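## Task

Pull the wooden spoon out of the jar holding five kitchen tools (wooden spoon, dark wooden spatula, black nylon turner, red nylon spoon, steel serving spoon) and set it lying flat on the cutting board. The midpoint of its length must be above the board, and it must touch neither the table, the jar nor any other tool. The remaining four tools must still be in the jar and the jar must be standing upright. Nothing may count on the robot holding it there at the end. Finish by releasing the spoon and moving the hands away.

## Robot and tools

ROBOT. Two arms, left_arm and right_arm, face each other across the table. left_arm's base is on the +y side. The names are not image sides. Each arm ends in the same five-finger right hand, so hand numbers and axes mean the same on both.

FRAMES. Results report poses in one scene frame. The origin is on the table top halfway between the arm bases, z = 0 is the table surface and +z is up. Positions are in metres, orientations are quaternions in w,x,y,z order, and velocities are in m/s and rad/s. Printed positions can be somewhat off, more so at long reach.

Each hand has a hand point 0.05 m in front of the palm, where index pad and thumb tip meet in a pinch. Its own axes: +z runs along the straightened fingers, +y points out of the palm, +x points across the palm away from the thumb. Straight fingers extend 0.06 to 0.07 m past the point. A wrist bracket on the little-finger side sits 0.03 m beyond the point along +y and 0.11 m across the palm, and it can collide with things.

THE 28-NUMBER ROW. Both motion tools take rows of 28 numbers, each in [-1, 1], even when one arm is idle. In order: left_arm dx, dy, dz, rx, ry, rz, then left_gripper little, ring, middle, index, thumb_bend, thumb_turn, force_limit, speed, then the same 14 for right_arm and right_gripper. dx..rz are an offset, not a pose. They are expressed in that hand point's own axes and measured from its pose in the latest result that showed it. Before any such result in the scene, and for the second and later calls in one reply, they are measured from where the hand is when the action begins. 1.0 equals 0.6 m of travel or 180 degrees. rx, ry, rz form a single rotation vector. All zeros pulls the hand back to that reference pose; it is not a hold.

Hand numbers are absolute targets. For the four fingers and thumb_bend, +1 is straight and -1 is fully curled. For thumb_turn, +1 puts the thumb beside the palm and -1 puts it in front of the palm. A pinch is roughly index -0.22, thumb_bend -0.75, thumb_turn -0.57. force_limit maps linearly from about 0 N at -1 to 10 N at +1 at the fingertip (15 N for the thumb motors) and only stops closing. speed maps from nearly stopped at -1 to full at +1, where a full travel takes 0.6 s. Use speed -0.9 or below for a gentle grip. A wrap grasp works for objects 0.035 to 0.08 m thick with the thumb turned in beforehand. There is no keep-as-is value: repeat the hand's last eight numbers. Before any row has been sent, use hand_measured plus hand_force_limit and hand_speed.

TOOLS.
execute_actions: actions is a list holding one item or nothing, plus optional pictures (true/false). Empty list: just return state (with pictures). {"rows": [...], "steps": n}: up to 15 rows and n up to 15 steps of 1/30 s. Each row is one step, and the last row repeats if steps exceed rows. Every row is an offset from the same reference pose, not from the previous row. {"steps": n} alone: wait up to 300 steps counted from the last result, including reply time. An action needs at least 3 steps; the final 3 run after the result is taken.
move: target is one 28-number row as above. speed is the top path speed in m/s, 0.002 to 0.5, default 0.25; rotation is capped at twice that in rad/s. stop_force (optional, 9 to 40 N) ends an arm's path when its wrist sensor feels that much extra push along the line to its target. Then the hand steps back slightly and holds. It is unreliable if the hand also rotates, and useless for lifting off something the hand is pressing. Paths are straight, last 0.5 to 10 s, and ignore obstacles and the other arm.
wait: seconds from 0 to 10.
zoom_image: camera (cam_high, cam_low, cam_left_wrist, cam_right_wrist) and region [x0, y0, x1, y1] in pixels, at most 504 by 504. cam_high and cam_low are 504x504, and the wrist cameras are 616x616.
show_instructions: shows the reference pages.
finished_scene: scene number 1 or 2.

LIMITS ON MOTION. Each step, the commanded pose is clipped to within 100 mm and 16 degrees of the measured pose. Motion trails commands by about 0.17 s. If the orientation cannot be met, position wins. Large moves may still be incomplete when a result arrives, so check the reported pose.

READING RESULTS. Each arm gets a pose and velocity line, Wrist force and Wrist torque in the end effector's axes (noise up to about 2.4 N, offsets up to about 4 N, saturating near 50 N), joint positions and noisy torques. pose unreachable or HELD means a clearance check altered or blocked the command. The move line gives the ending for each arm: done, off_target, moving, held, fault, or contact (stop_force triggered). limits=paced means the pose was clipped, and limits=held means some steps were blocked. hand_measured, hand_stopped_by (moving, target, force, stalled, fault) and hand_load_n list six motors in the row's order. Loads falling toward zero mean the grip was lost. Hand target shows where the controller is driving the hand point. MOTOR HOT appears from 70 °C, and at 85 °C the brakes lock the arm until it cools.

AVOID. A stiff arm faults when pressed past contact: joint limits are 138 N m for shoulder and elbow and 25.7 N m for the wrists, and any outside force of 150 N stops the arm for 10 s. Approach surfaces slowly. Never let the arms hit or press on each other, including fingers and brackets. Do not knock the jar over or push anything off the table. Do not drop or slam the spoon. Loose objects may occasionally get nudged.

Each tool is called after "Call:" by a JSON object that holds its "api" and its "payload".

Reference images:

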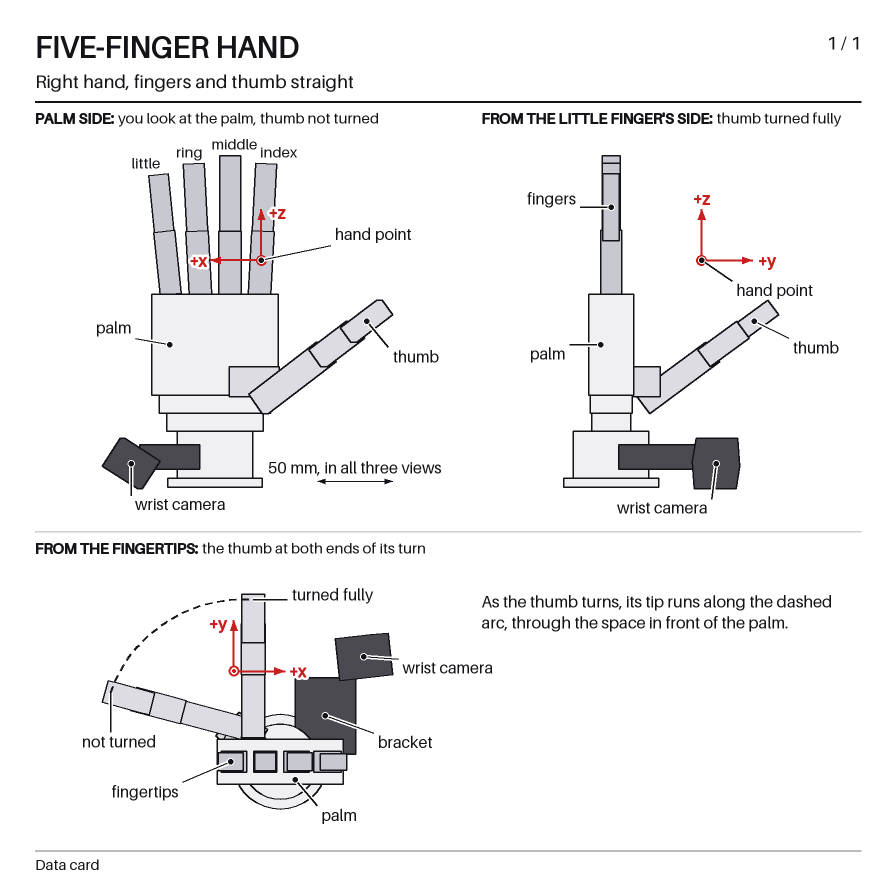

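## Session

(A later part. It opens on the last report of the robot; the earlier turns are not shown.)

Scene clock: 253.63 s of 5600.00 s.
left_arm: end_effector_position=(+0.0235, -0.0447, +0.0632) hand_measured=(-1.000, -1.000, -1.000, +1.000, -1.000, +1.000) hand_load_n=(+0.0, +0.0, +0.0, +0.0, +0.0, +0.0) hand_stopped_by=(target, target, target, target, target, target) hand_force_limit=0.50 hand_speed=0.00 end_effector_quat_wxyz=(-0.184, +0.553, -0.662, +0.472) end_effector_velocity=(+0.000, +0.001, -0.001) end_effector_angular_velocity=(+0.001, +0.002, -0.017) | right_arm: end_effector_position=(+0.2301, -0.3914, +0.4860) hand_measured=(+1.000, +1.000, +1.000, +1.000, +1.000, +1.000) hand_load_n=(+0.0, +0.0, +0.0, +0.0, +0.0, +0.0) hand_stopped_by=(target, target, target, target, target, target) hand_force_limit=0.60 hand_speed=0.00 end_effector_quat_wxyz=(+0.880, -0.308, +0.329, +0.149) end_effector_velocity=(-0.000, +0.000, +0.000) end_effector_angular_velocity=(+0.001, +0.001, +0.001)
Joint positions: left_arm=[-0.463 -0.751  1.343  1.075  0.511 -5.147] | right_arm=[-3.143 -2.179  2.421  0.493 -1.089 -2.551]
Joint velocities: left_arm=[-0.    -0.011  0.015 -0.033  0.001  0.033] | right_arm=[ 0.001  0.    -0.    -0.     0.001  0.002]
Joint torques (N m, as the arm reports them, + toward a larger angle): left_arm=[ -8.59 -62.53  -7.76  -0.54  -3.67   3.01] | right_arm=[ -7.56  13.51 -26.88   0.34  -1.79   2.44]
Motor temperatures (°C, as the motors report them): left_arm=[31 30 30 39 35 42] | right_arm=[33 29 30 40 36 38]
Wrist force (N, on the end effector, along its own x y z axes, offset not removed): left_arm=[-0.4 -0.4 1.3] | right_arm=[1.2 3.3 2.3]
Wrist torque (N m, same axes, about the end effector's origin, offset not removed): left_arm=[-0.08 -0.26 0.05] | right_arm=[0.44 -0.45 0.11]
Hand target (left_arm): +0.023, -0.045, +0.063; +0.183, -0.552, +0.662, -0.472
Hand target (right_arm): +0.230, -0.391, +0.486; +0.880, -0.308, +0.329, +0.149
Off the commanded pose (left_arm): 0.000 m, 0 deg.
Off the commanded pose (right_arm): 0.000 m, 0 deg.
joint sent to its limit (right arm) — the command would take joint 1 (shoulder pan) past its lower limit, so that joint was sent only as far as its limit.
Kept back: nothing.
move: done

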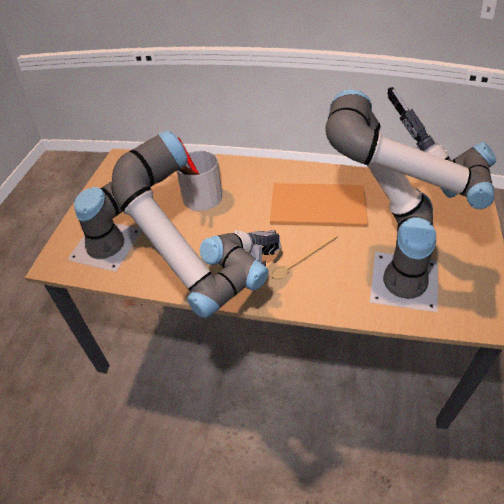

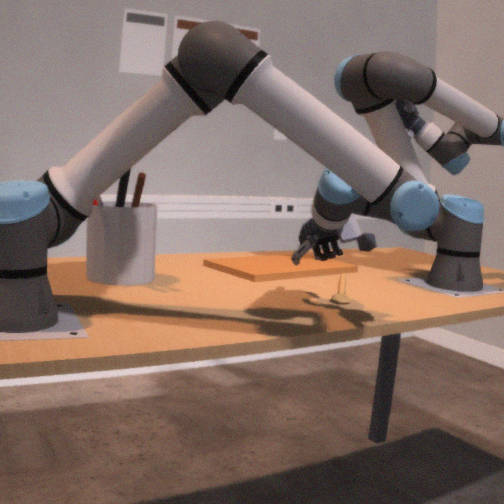

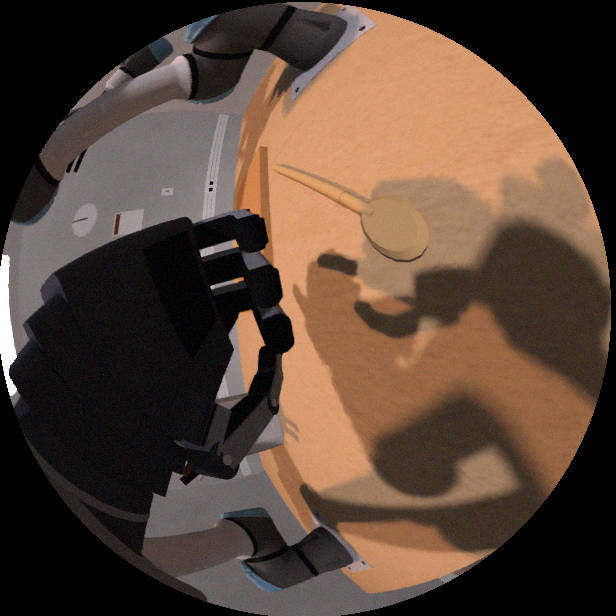

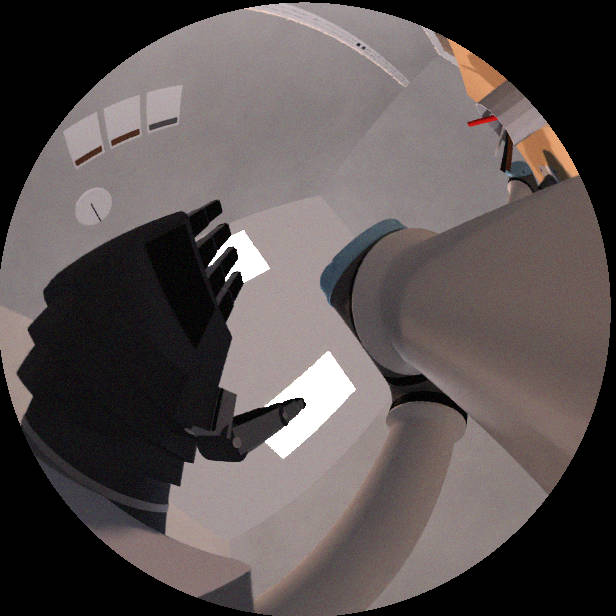

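Call:
{"api": "move", "payload": {"target": [0.082,0.135,-0.113,0,0,0,-1,-1,-1,1,-1,1,0.5,0, 0,0,0,0,0,0,1,1,1,1,1,1,0.6,0], "speed": 0.1}}

Call:
{"api": "zoom_image", "payload": {"camera": "cam_high", "region": [200,190,400,330]}}

Call:
{"api": "zoom_image", "payload": {"camera": "cam_low", "region": [240,220,440,340]}}

Scene clock: 255.63 s of 5600.00 s.
left_arm: end_effector_position=(-0.0891, -0.0652, +0.0428) hand_measured=(-1.000, -1.000, -1.000, +1.000, -1.000, +1.000) hand_load_n=(+0.0, +0.0, +0.0, +0.0, +0.0, +0.0) hand_stopped_by=(target, target, target, target, target, target) hand_force_limit=0.50 hand_speed=0.00 end_effector_quat_wxyz=(-0.184, +0.553, -0.662, +0.472) end_effector_velocity=(-0.002, -0.001, -0.001) end_effector_angular_velocity=(+0.000, +0.001, +0.004) | right_arm: end_effector_position=(+0.2301, -0.3914, +0.4860) hand_measured=(+1.000, +1.000, +1.000, +1.000, +1.000, +1.000) hand_load_n=(+0.0, +0.0, +0.0, +0.0, +0.0, +0.0) hand_stopped_by=(target, target, target, target, target, target) hand_force_limit=0.60 hand_speed=0.00 end_effector_quat_wxyz=(+0.880, -0.308, +0.329, +0.149) end_effector_velocity=(+0.000, +0.000, -0.000) end_effector_angular_velocity=(+0.000, +0.002, +0.000)
Joint positions: left_arm=[-0.603 -0.568  1.105  1.364  0.541 -5.417] | right_arm=[-3.143 -2.179  2.421  0.493 -1.089 -2.551]
Joint velocities: left_arm=[-0.001  0.007 -0.01   0.01   0.002 -0.009] | right_arm=[ 0.    -0.    -0.    -0.     0.001  0.002]
Joint torques (N m, as the arm reports them, + toward a larger angle): left_arm=[ -7.12 -40.53 -26.06   4.68   1.26  -2.41] | right_arm=[ -7.63  14.87 -26.69   0.61  -1.75   2.35]
Motor temperatures (°C, as the motors report them): left_arm=[31 30 30 39 35 42] | right_arm=[33 29 30 40 36 38]
Wrist force (N, on the end effector, along its own x y z axes, offset not removed): left_arm=[0.0 -1.4 0.5] | right_arm=[2.2 2.1 2.5]
Wrist torque (N m, same axes, about the end effector's origin, offset not removed): left_arm=[-0.16 -0.35 0.08] | right_arm=[0.31 -0.58 0.23]
Hand target (left_arm): -0.089, -0.065, +0.043; +0.184, -0.553, +0.662, -0.472
Hand target (right_arm): +0.230, -0.391, +0.486; +0.880, -0.308, +0.329, +0.149
Off the commanded pose (left_arm): 0.000 m, 0 deg.
Off the commanded pose (right_arm): 0.000 m, 0 deg.
joint sent to its limit (right arm) — the command would take joint 1 (shoulder pan) past its lower limit, so that joint was sent only as far as its limit.
Kept back: nothing.
move: done

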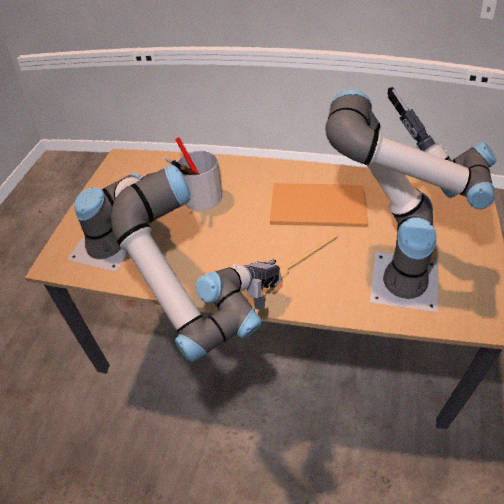

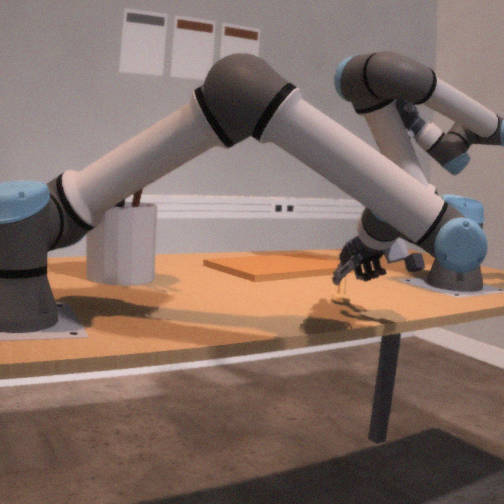

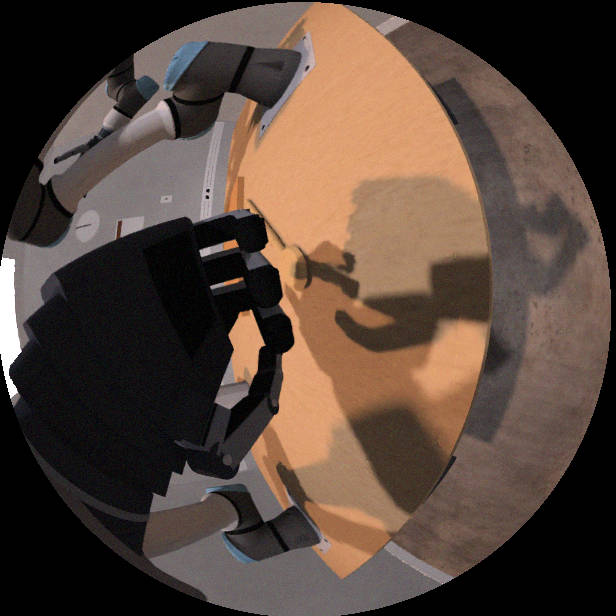

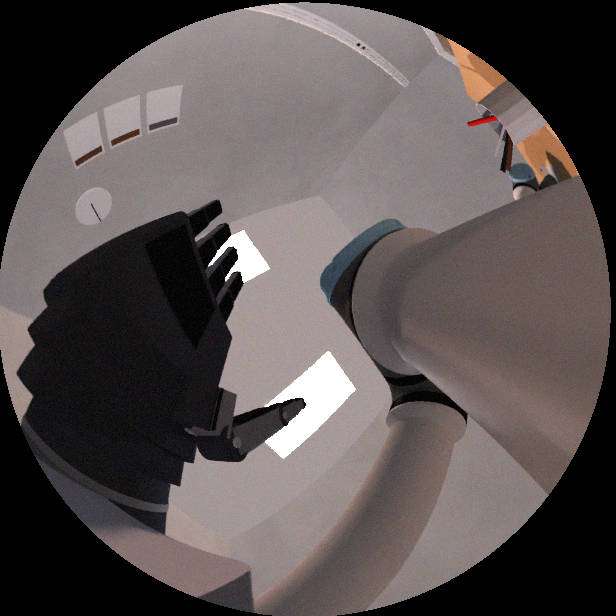

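Region (200, 190, 400, 330) of cam_high's 504x504 image, scaled by 2.520, with more detail than that image has; it fills the top 353 rows of this view, and the rest is white.

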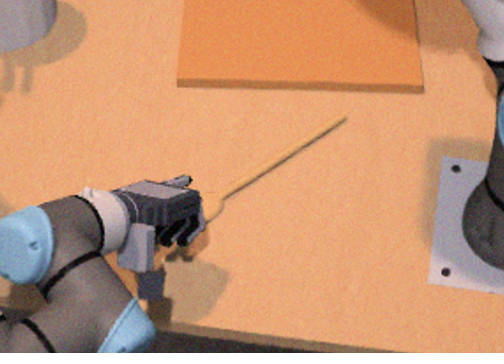

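Region (240, 220, 440, 340) of cam_low's 504x504 image, scaled by 2.520, with more detail than that image has; it fills the top 302 rows of this view, and the rest is white.

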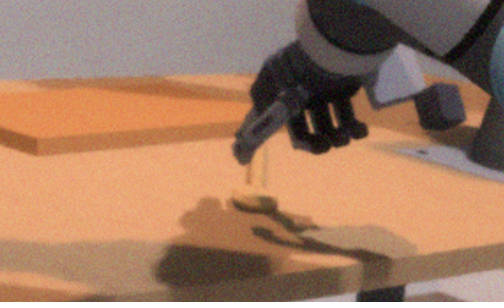

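Call:
{"api": "move", "payload": {"target": [0.0,0.09,0.065,0,0,0,-1,-1,-1,1,-1,1,0.5,0, 0,0,0,0,0,0,1,1,1,1,1,1,0.6,0], "speed": 0.01, "stop_force": 12}}

Call:
{"api": "zoom_image", "payload": {"camera": "cam_low", "region": [240,220,440,340]}}

Scene clock: 261.03 s of 5600.00 s.
left_arm: end_effector_position=(-0.0893, -0.0792, -0.0029) hand_measured=(-1.000, -1.000, -1.000, +1.000, -1.000, +1.000) hand_load_n=(+0.0, +0.0, +0.0, +2.0, +0.0, +0.0) hand_stopped_by=(target, target, target, target, target, target) hand_force_limit=0.50 hand_speed=0.00 end_effector_quat_wxyz=(-0.184, +0.552, -0.662, +0.472) end_effector_velocity=(-0.000, +0.001, +0.003) end_effector_angular_velocity=(-0.002, +0.001, -0.000) | right_arm: end_effector_position=(+0.2301, -0.3914, +0.4860) hand_measured=(+1.000, +1.000, +1.000, +1.000, +1.000, +1.000) hand_load_n=(+0.0, +0.0, +0.0, +0.0, +0.0, +0.0) hand_stopped_by=(target, target, target, target, target, target) hand_force_limit=0.60 hand_speed=0.00 end_effector_quat_wxyz=(+0.880, -0.308, +0.329, +0.149) end_effector_velocity=(-0.000, -0.000, +0.000) end_effector_angular_velocity=(-0.001, -0.002, -0.001)
Joint positions: left_arm=[-0.588 -0.476  1.042  1.313  0.536 -5.391] | right_arm=[-3.143 -2.179  2.421  0.493 -1.089 -2.551]
Joint velocities: left_arm=[-0.002 -0.007  0.007 -0.    -0.    -0.002] | right_arm=[-0.001  0.    -0.    -0.    -0.001 -0.002]
Joint torques (N m, as the arm reports them, + toward a larger angle): left_arm=[ -3.66 -58.82  -5.56  -1.01   4.33  -2.97] | right_arm=[ -7.35  14.66 -26.28   0.45  -1.93   2.2 ]
Motor temperatures (°C, as the motors report them): left_arm=[31 30 30 39 35 42] | right_arm=[33 29 30 40 36 38]
Wrist force (N, on the end effector, along its own x y z axes, offset not removed): left_arm=[1.4 -17.6 -18.2] | right_arm=[1.8 0.1 2.8]
Wrist torque (N m, same axes, about the end effector's origin, offset not removed): left_arm=[1.79 -0.14 0.22] | right_arm=[0.01 -0.49 0.05]
Hand target (left_arm): -0.089, -0.079, -0.002; +0.184, -0.552, +0.662, -0.472
Hand target (right_arm): +0.230, -0.391, +0.486; +0.880, -0.308, +0.329, +0.149
Off the commanded pose (left_arm): 0.019 m, 0 deg.
Off the commanded pose (right_arm): 0.000 m, 0 deg.
Kept back: nothing.
move: contact (left_arm)

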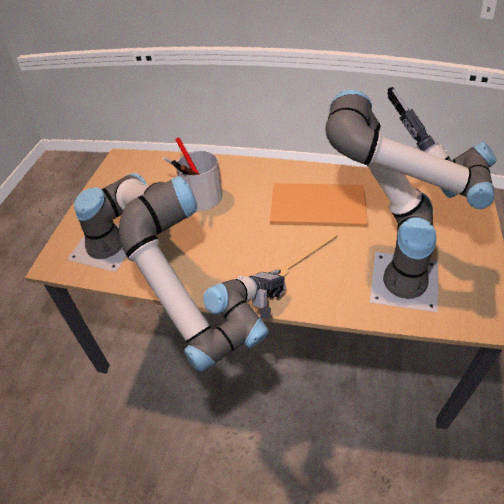

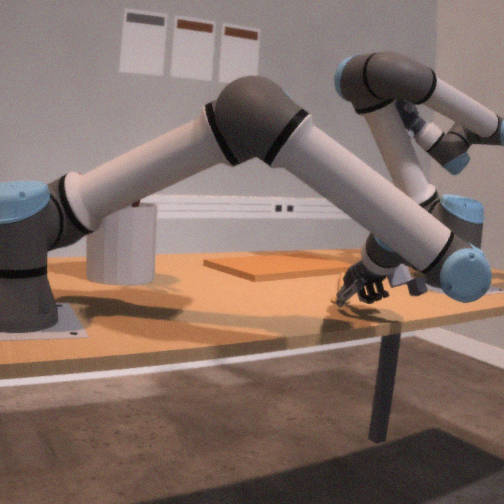

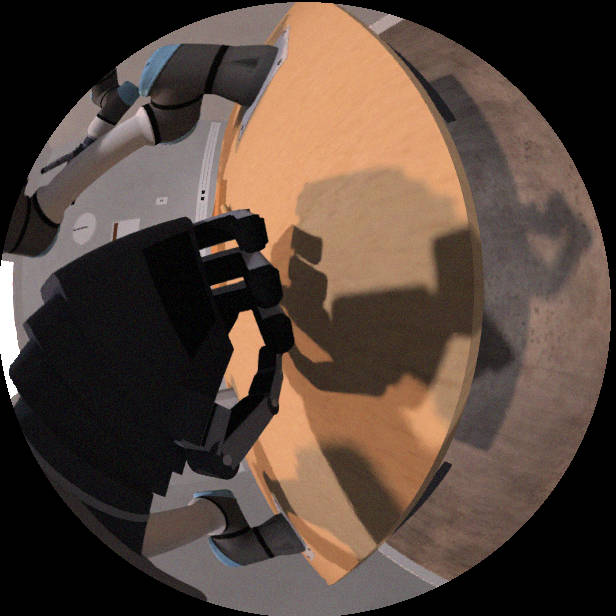

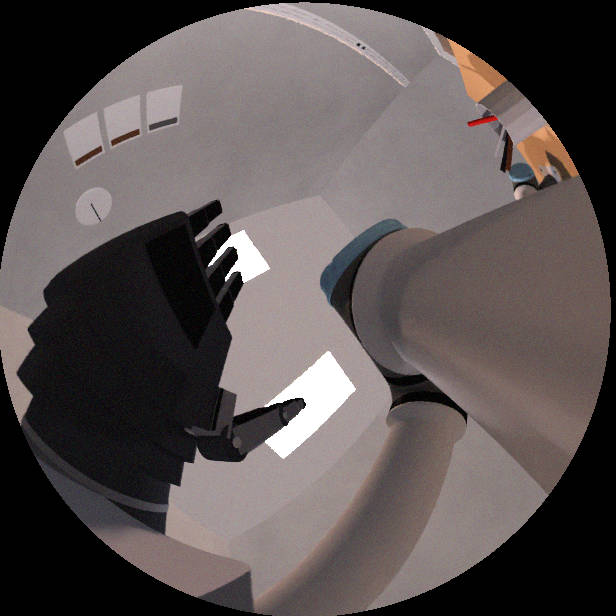

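Region (240, 220, 440, 340) of cam_low's 504x504 image, scaled by 2.520, with more detail than that image has; it fills the top 302 rows of this view, and the rest is white.

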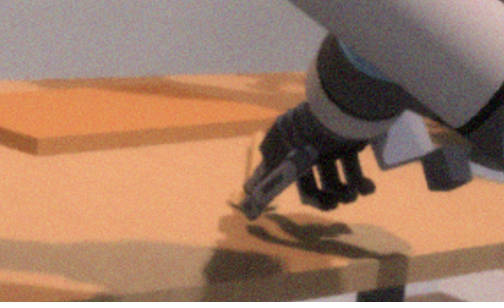

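Call:
{"api": "move", "payload": {"target": [0.135,-0.015,0.11,0,0,0,-1,-1,-1,1,-1,1,0.5,0, 0,0,0,0,0,0,1,1,1,1,1,1,0.6,0], "speed": 0.025}}

Call:
{"api": "zoom_image", "payload": {"camera": "cam_high", "region": [200,170,400,330]}}

Call:
{"api": "zoom_image", "payload": {"camera": "cam_low", "region": [200,220,440,340]}}

Scene clock: 265.83 s of 5600.00 s.
left_arm: end_effector_position=(-0.0598, -0.1794, -0.0049) hand_measured=(-1.000, -1.000, -1.000, +1.000, -1.000, +1.000) hand_load_n=(+0.0, +0.0, +0.0, +6.0, +0.0, +0.0) hand_stopped_by=(target, target, target, target, target, target) hand_force_limit=0.50 hand_speed=0.00 end_effector_quat_wxyz=(-0.184, +0.552, -0.662, +0.472) end_effector_velocity=(+0.000, -0.002, -0.001) end_effector_angular_velocity=(+0.006, -0.004, +0.000) | right_arm: end_effector_position=(+0.2301, -0.3914, +0.4860) hand_measured=(+1.000, +1.000, +1.000, +1.000, +1.000, +1.000) hand_load_n=(+0.0, +0.0, +0.0, +0.0, +0.0, +0.0) hand_stopped_by=(target, target, target, target, target, target) hand_force_limit=0.60 hand_speed=0.00 end_effector_quat_wxyz=(+0.880, -0.308, +0.329, +0.149) end_effector_velocity=(+0.000, +0.000, -0.000) end_effector_angular_velocity=(-0.001, +0.000, -0.001)
Joint positions: left_arm=[-0.463 -0.232  0.475  1.421  0.51  -5.144] | right_arm=[-3.143 -2.179  2.421  0.493 -1.089 -2.551]
Joint velocities: left_arm=[ 0.002  0.02  -0.036  0.021 -0.     0.003] | right_arm=[ 0.001 -0.    -0.    -0.     0.002 -0.001]
Joint torques (N m, as the arm reports them, + toward a larger angle): left_arm=[ 17.56  -8.13 -13.59  -6.46  12.09   0.4 ] | right_arm=[ -8.39  15.43 -26.03   0.61  -1.7    2.47]
Motor temperatures (°C, as the motors report them): left_arm=[31 30 30 39 35 42] | right_arm=[33 29 30 40 36 38]
Wrist force (N, on the end effector, along its own x y z axes, offset not removed): left_arm=[1.7 -50.0 -50.0] | right_arm=[0.8 3.0 2.5]
Wrist torque (N m, same axes, about the end effector's origin, offset not removed): left_arm=[5.48 -0.68 0.51] | right_arm=[0.49 -0.39 0.05]
Hand target (left_arm): -0.060, -0.180, -0.005; +0.184, -0.552, +0.662, -0.472
Hand target (right_arm): +0.230, -0.391, +0.486; +0.880, -0.308, +0.329, +0.149
Off the commanded pose (left_arm): 0.001 m, 0 deg.
Off the commanded pose (right_arm): 0.000 m, 0 deg.
Kept back: nothing.
move: done

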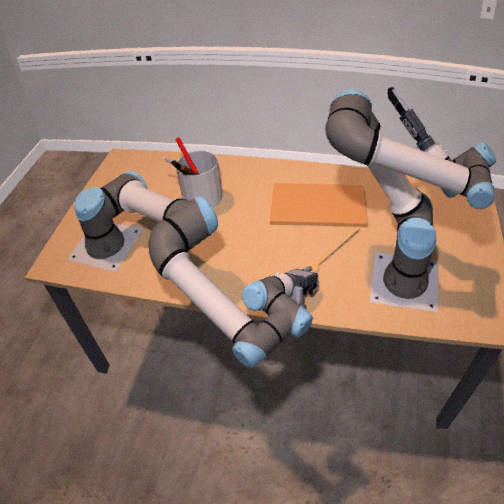

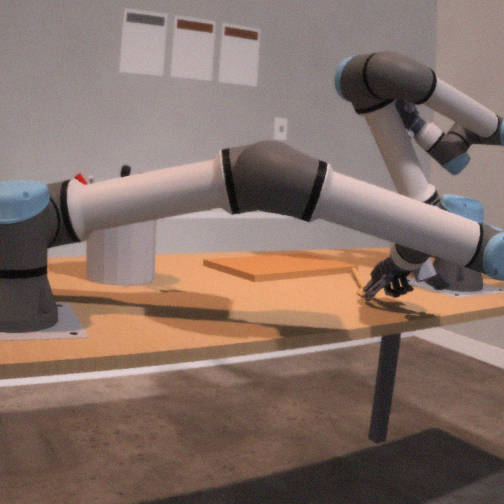

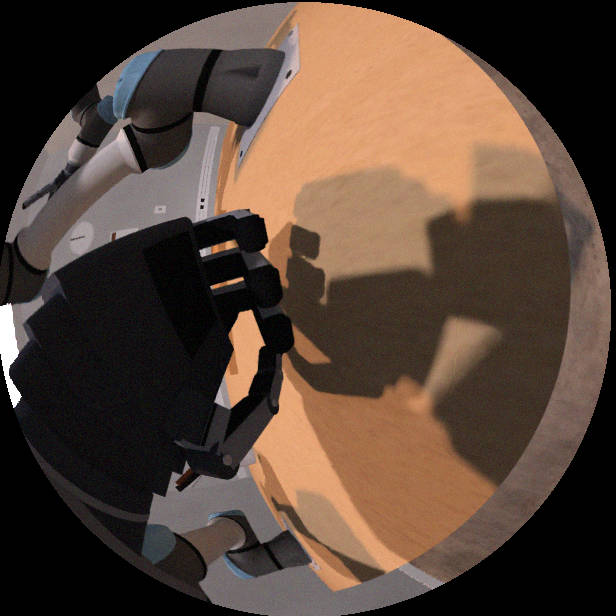

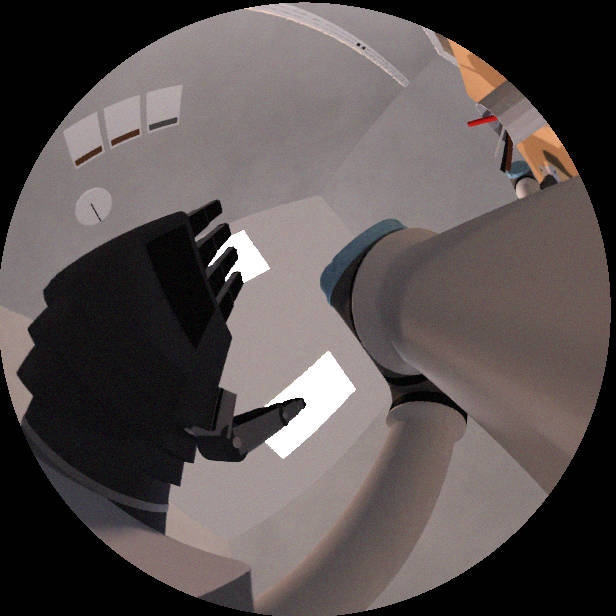

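Region (200, 170, 400, 330) of cam_high's 504x504 image, scaled by 2.520, with more detail than that image has; it fills the top 403 rows of this view, and the rest is white.

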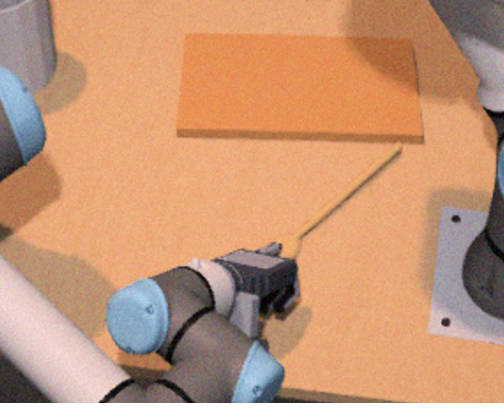

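Region (200, 220, 440, 340) of cam_low's 504x504 image, scaled by 2.100, with more detail than that image has.

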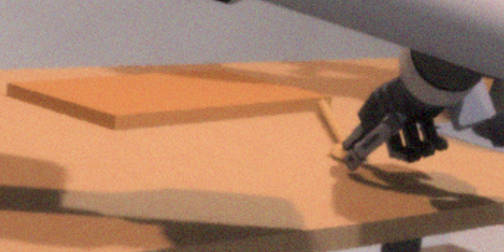

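Call:
{"api": "execute_actions", "payload": {"actions": [{"rows":[[0.002,-0.005,-0.003,0,0,0,-1,-1,-1,1,-1,1,0.5,0, 0,0,0,0,0,0,1,1,1,1,1,1,0.6,0]],"steps":10}]}}

Call:
{"api": "move", "payload": {"target": [-0.18,-0.045,0.0,0,0,0,-1,-1,-1,1,-1,1,0.5,0, 0,0,0,0,0,0,1,1,1,1,1,1,0.6,0], "speed": 0.025}}

Call:
{"api": "zoom_image", "payload": {"camera": "cam_high", "region": [200,170,400,330]}}

Call:
{"api": "zoom_image", "payload": {"camera": "cam_low", "region": [200,220,440,340]}}

Scene clock: 266.23 s of 5600.00 s.
left_arm: end_effector_position=(-0.0597, -0.1796, -0.0027) hand_measured=(-1.000, -1.000, -1.000, +1.000, -1.000, +1.000) hand_load_n=(+0.0, +0.0, +0.0, +3.0, +0.0, +0.0) hand_stopped_by=(target, target, target, target, target, target) hand_force_limit=0.50 hand_speed=0.00 end_effector_quat_wxyz=(-0.184, +0.552, -0.662, +0.472) end_effector_velocity=(+0.000, +0.000, +0.008) end_effector_angular_velocity=(-0.002, -0.000, -0.000) | right_arm: end_effector_position=(+0.2301, -0.3914, +0.4860) hand_measured=(+1.000, +1.000, +1.000, +1.000, +1.000, +1.000) hand_load_n=(+0.0, +0.0, +0.0, +0.0, +0.0, +0.0) hand_stopped_by=(target, target, target, target, target, target) hand_force_limit=0.60 hand_speed=0.00 end_effector_quat_wxyz=(+0.880, -0.308, +0.329, +0.149) end_effector_velocity=(-0.000, +0.000, -0.000) end_effector_angular_velocity=(-0.001, -0.000, +0.000)
Joint positions: left_arm=[-0.462 -0.234  0.472  1.425  0.51  -5.144] | right_arm=[-3.143 -2.179  2.421  0.493 -1.089 -2.551]
Joint velocities: left_arm=[-0.    -0.012  0.004  0.007 -0.001 -0.   ] | right_arm=[ 0.001 -0.    -0.    -0.     0.    -0.001]
Joint torques (N m, as the arm reports them, + toward a larger angle): left_arm=[ -7.14 -61.28  -8.33  -0.06   7.11  -0.48] | right_arm=[ -8.4   15.28 -27.28   0.66  -1.86   2.4 ]
Motor temperatures (°C, as the motors report them): left_arm=[31 30 30 39 35 42] | right_arm=[33 29 30 40 36 38]
Wrist force (N, on the end effector, along its own x y z axes, offset not removed): left_arm=[-1.4 -24.1 -18.6] | right_arm=[1.2 2.5 2.6]
Wrist torque (N m, same axes, about the end effector's origin, offset not removed): left_arm=[2.36 -0.68 0.27] | right_arm=[0.37 -0.46 0.12]
Steps of this call (steps 1 to 5: nothing new was sent; steps 6 to 12: the first 7 steps of this action). Readings (end_effector_position | what the end effector reports):
6: left_arm (-0.0597, -0.1797, -0.0049) | right_arm (+0.2301, -0.3914, +0.4860) | left_arm hand_measured=(-1.000, -1.000, -1.000, +1.000, -1.000, +1.000) hand_load_n=(+0.0, +0.0, +0.0, +6.0, +0.0, +0.0) hand_stopped_by=(target, target, target, target, target, target) hand_force_limit=0.50 hand_speed=0.00 | right_arm hand_measured=(+1.000, +1.000, +1.000, +1.000, +1.000, +1.000) hand_load_n=(+0.0, +0.0, +0.0, +0.0, +0.0, +0.0) hand_stopped_by=(target, target, target, target, target, target) hand_force_limit=0.60 hand_speed=0.00
7: left_arm (-0.0597, -0.1797, -0.0047) | right_arm (+0.2301, -0.3914, +0.4860) | left_arm hand_measured=(-1.000, -1.000, -1.000, +1.000, -1.000, +1.000) hand_load_n=(+0.0, +0.0, +0.0, +6.0, +0.0, +0.0) hand_stopped_by=(target, target, target, target, target, target) hand_force_limit=0.50 hand_speed=0.00 | right_arm hand_measured=(+1.000, +1.000, +1.000, +1.000, +1.000, +1.000) hand_load_n=(+0.0, +0.0, +0.0, +0.0, +0.0, +0.0) hand_stopped_by=(target, target, target, target, target, target) hand_force_limit=0.60 hand_speed=0.00
9: left_arm (-0.0597, -0.1796, -0.0038) | right_arm (+0.2301, -0.3914, +0.4860) | left_arm hand_measured=(-1.000, -1.000, -1.000, +1.000, -1.000, +1.000) hand_load_n=(+0.0, +0.0, +0.0, +4.5, +0.0, +0.0) hand_stopped_by=(target, target, target, target, target, target) hand_force_limit=0.50 hand_speed=0.00 | right_arm hand_measured=(+1.000, +1.000, +1.000, +1.000, +1.000, +1.000) hand_load_n=(+0.0, +0.0, +0.0, +0.0, +0.0, +0.0) hand_stopped_by=(target, target, target, target, target, target) hand_force_limit=0.60 hand_speed=0.00
12: the state above

Scene clock: 279.63 s of 5600.00 s.
left_arm: end_effector_position=(-0.0265, -0.1145, -0.0052) hand_measured=(-1.000, -1.000, -1.000, +1.000, -1.000, +1.000) hand_load_n=(+0.0, +0.0, +0.0, +5.0, +0.0, +0.0) hand_stopped_by=(target, target, target, target, target, target) hand_force_limit=0.50 hand_speed=0.00 end_effector_quat_wxyz=(-0.184, +0.552, -0.661, +0.474) end_effector_velocity=(-0.001, +0.001, -0.001) end_effector_angular_velocity=(+0.002, -0.000, -0.001) | right_arm: end_effector_position=(+0.2301, -0.3914, +0.4860) hand_measured=(+1.000, +1.000, +1.000, +1.000, +1.000, +1.000) hand_load_n=(+0.0, +0.0, +0.0, +0.0, +0.0, +0.0) hand_stopped_by=(target, target, target, target, target, target) hand_force_limit=0.60 hand_speed=0.00 end_effector_quat_wxyz=(+0.880, -0.308, +0.329, +0.149) end_effector_velocity=(-0.000, -0.000, +0.000) end_effector_angular_velocity=(+0.001, -0.000, +0.001)
Joint positions: left_arm=[-0.473 -0.472  0.986  1.17   0.508 -5.167] | right_arm=[-3.143 -2.179  2.421  0.493 -1.089 -2.551]
Joint velocities: left_arm=[-0.001  0.001  0.001  0.001  0.001 -0.   ] | right_arm=[-0.     0.001  0.     0.    -0.001  0.   ]
Joint torques (N m, as the arm reports them, + toward a larger angle): left_arm=[ -0.03 -33.27  -5.26  -0.52  14.86   0.02] | right_arm=[ -7.61  14.25 -25.93   0.67  -1.73   2.31]
Motor temperatures (°C, as the motors report them): left_arm=[31 30 30 39 35 42] | right_arm=[33 29 30 40 36 38]
Wrist force (N, on the end effector, along its own x y z axes, offset not removed): left_arm=[39.2 -44.4 -21.9] | right_arm=[1.9 1.7 1.6]
Wrist torque (N m, same axes, about the end effector's origin, offset not removed): left_arm=[3.70 1.51 2.62] | right_arm=[0.30 -0.56 0.08]
Hand target (left_arm): -0.027, -0.114, -0.007; +0.184, -0.552, +0.662, -0.472
Hand target (right_arm): +0.230, -0.391, +0.486; +0.880, -0.308, +0.329, +0.149
Off your previous action's commanded pose (left_arm): 0.001 m, 0 deg at its last step (step 3 of this call).
Off your previous action's commanded pose (right_arm): 0.000 m, 0 deg at its last step (step 3 of this call).
Off the commanded pose (left_arm): 0.038 m, 0 deg.
Off the commanded pose (right_arm): 0.000 m, 0 deg.
TORQUE FAULT: the external load on joint 5 (wrist 2) of the left arm reached its load limit, and that arm stopped for 10 seconds. A torque fault stops only its own arm. That arm's remaining commands of this call were not run. That arm holds where it stopped, with its grip as last carried out, and accepts commands again: back off and push less far. That arm stops again, at the same cost, whenever a joint's load reaches its limit.
joint sent to its limit (right arm) — the command would take joint 1 (shoulder pan) past its lower limit, so that joint was sent only as far as its limit.
Kept back: nothing.
move: fault (left_arm)

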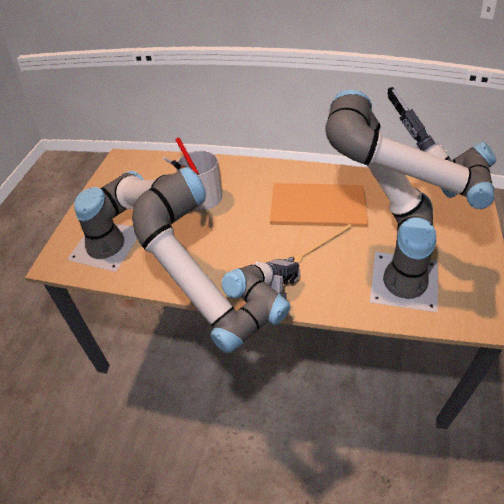

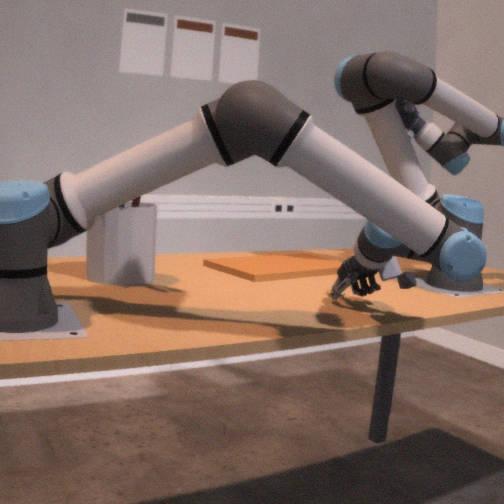

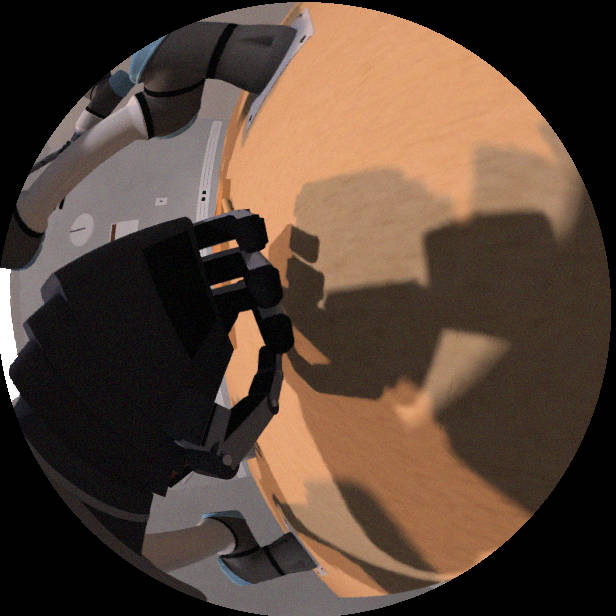

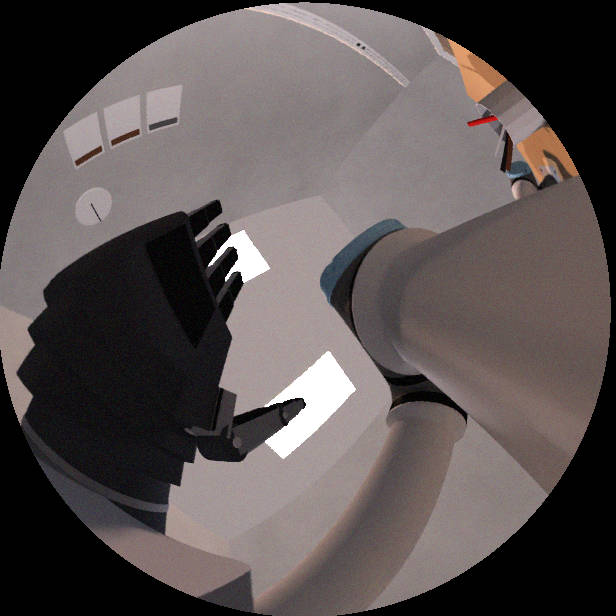

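Region (200, 170, 400, 330) of cam_high's 504x504 image, scaled by 2.520, with more detail than that image has; it fills the top 403 rows of this view, and the rest is white.

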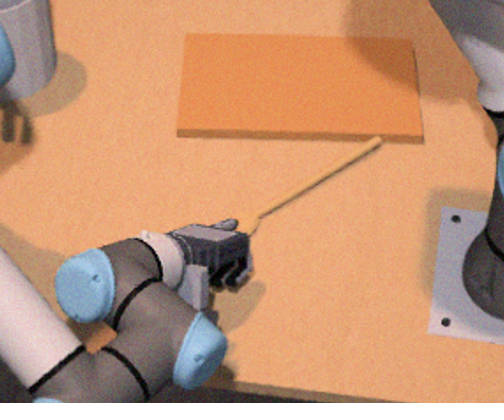

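Region (200, 220, 440, 340) of cam_low's 504x504 image, scaled by 2.100, with more detail than that image has.

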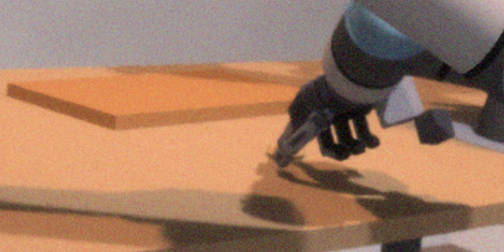

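Call:
{"api": "move", "payload": {"target": [0,-0.04,-0.025,0,0,0,-1,-1,-1,1,-1,1,0.5,0, 0,0,0,0,0,0,1,1,1,1,1,1,0.6,0], "speed": 0.1}}

Scene clock: 280.90 s of 5600.00 s.
left_arm: end_effector_position=(-0.0247, -0.1069, +0.0216) hand_measured=(-1.000, -1.000, -1.000, +1.000, -1.000, +1.000) hand_load_n=(+0.0, +0.0, +0.0, +0.0, +0.0, +0.0) hand_stopped_by=(target, target, target, target, target, target) hand_force_limit=0.50 hand_speed=0.00 end_effector_quat_wxyz=(-0.184, +0.552, -0.661, +0.474) end_effector_velocity=(+0.001, +0.000, +0.004) end_effector_angular_velocity=(-0.004, +0.001, +0.002) | right_arm: end_effector_position=(+0.2301, -0.3914, +0.4860) hand_measured=(+1.000, +1.000, +1.000, +1.000, +1.000, +1.000) hand_load_n=(+0.0, +0.0, +0.0, +0.0, +0.0, +0.0) hand_stopped_by=(target, target, target, target, target, target) hand_force_limit=0.60 hand_speed=0.00 end_effector_quat_wxyz=(+0.880, -0.308, +0.329, +0.149) end_effector_velocity=(+0.000, -0.000, -0.000) end_effector_angular_velocity=(-0.000, +0.000, -0.001)
Joint positions: left_arm=[-0.478 -0.527  1.024  1.194  0.508 -5.175] | right_arm=[-3.143 -2.179  2.421  0.493 -1.089 -2.551]
Joint velocities: left_arm=[ 0.    -0.007  0.003  0.003 -0.001 -0.003] | right_arm=[-0.  0. -0. -0.  0. -0.]
Joint torques (N m, as the arm reports them, + toward a larger angle): left_arm=[ -7.61 -70.56  -8.75   4.64  -1.21  -2.3 ] | right_arm=[ -7.92  14.48 -26.46   0.53  -1.69   2.25]
Motor temperatures (°C, as the motors report them): left_arm=[31 30 30 39 35 42] | right_arm=[33 29 30 40 36 38]
Wrist force (N, on the end effector, along its own x y z axes, offset not removed): left_arm=[0.8 -1.1 0.5] | right_arm=[0.9 2.1 0.6]
Wrist torque (N m, same axes, about the end effector's origin, offset not removed): left_arm=[-0.19 -0.35 0.12] | right_arm=[0.51 -0.36 0.11]
Hand target (left_arm): -0.025, -0.107, +0.022; +0.184, -0.552, +0.661, -0.474
Hand target (right_arm): +0.230, -0.391, +0.486; +0.880, -0.308, +0.329, +0.149
Off the commanded pose (left_arm): 0.000 m, 0 deg.
Off the commanded pose (right_arm): 0.000 m, 0 deg.
Kept back: nothing.
move: done

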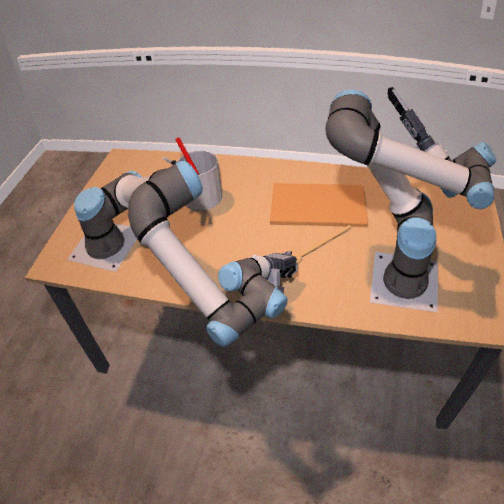

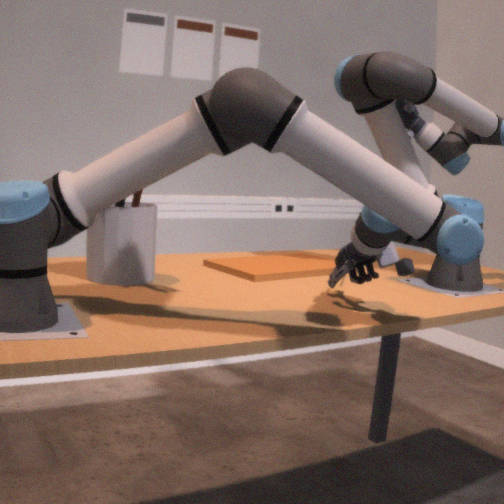

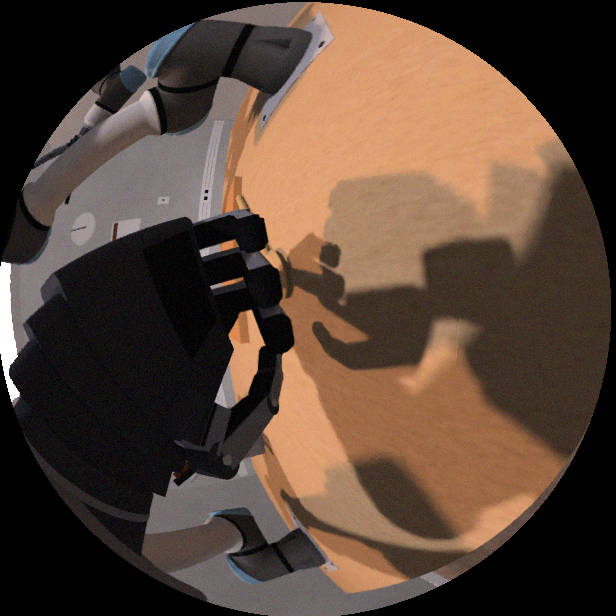

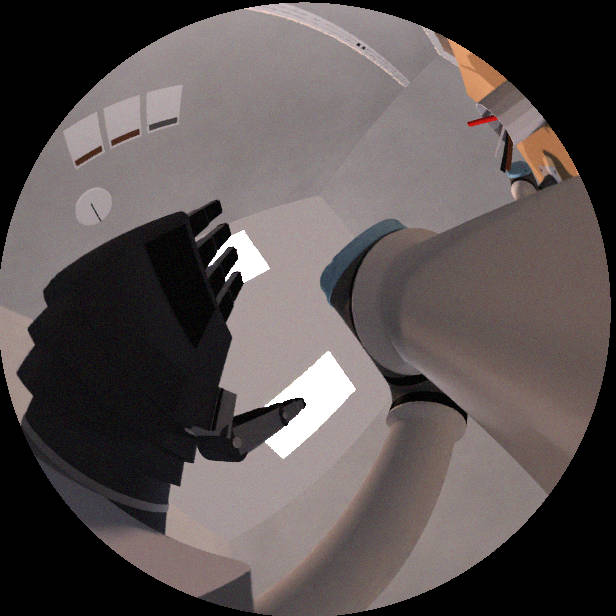

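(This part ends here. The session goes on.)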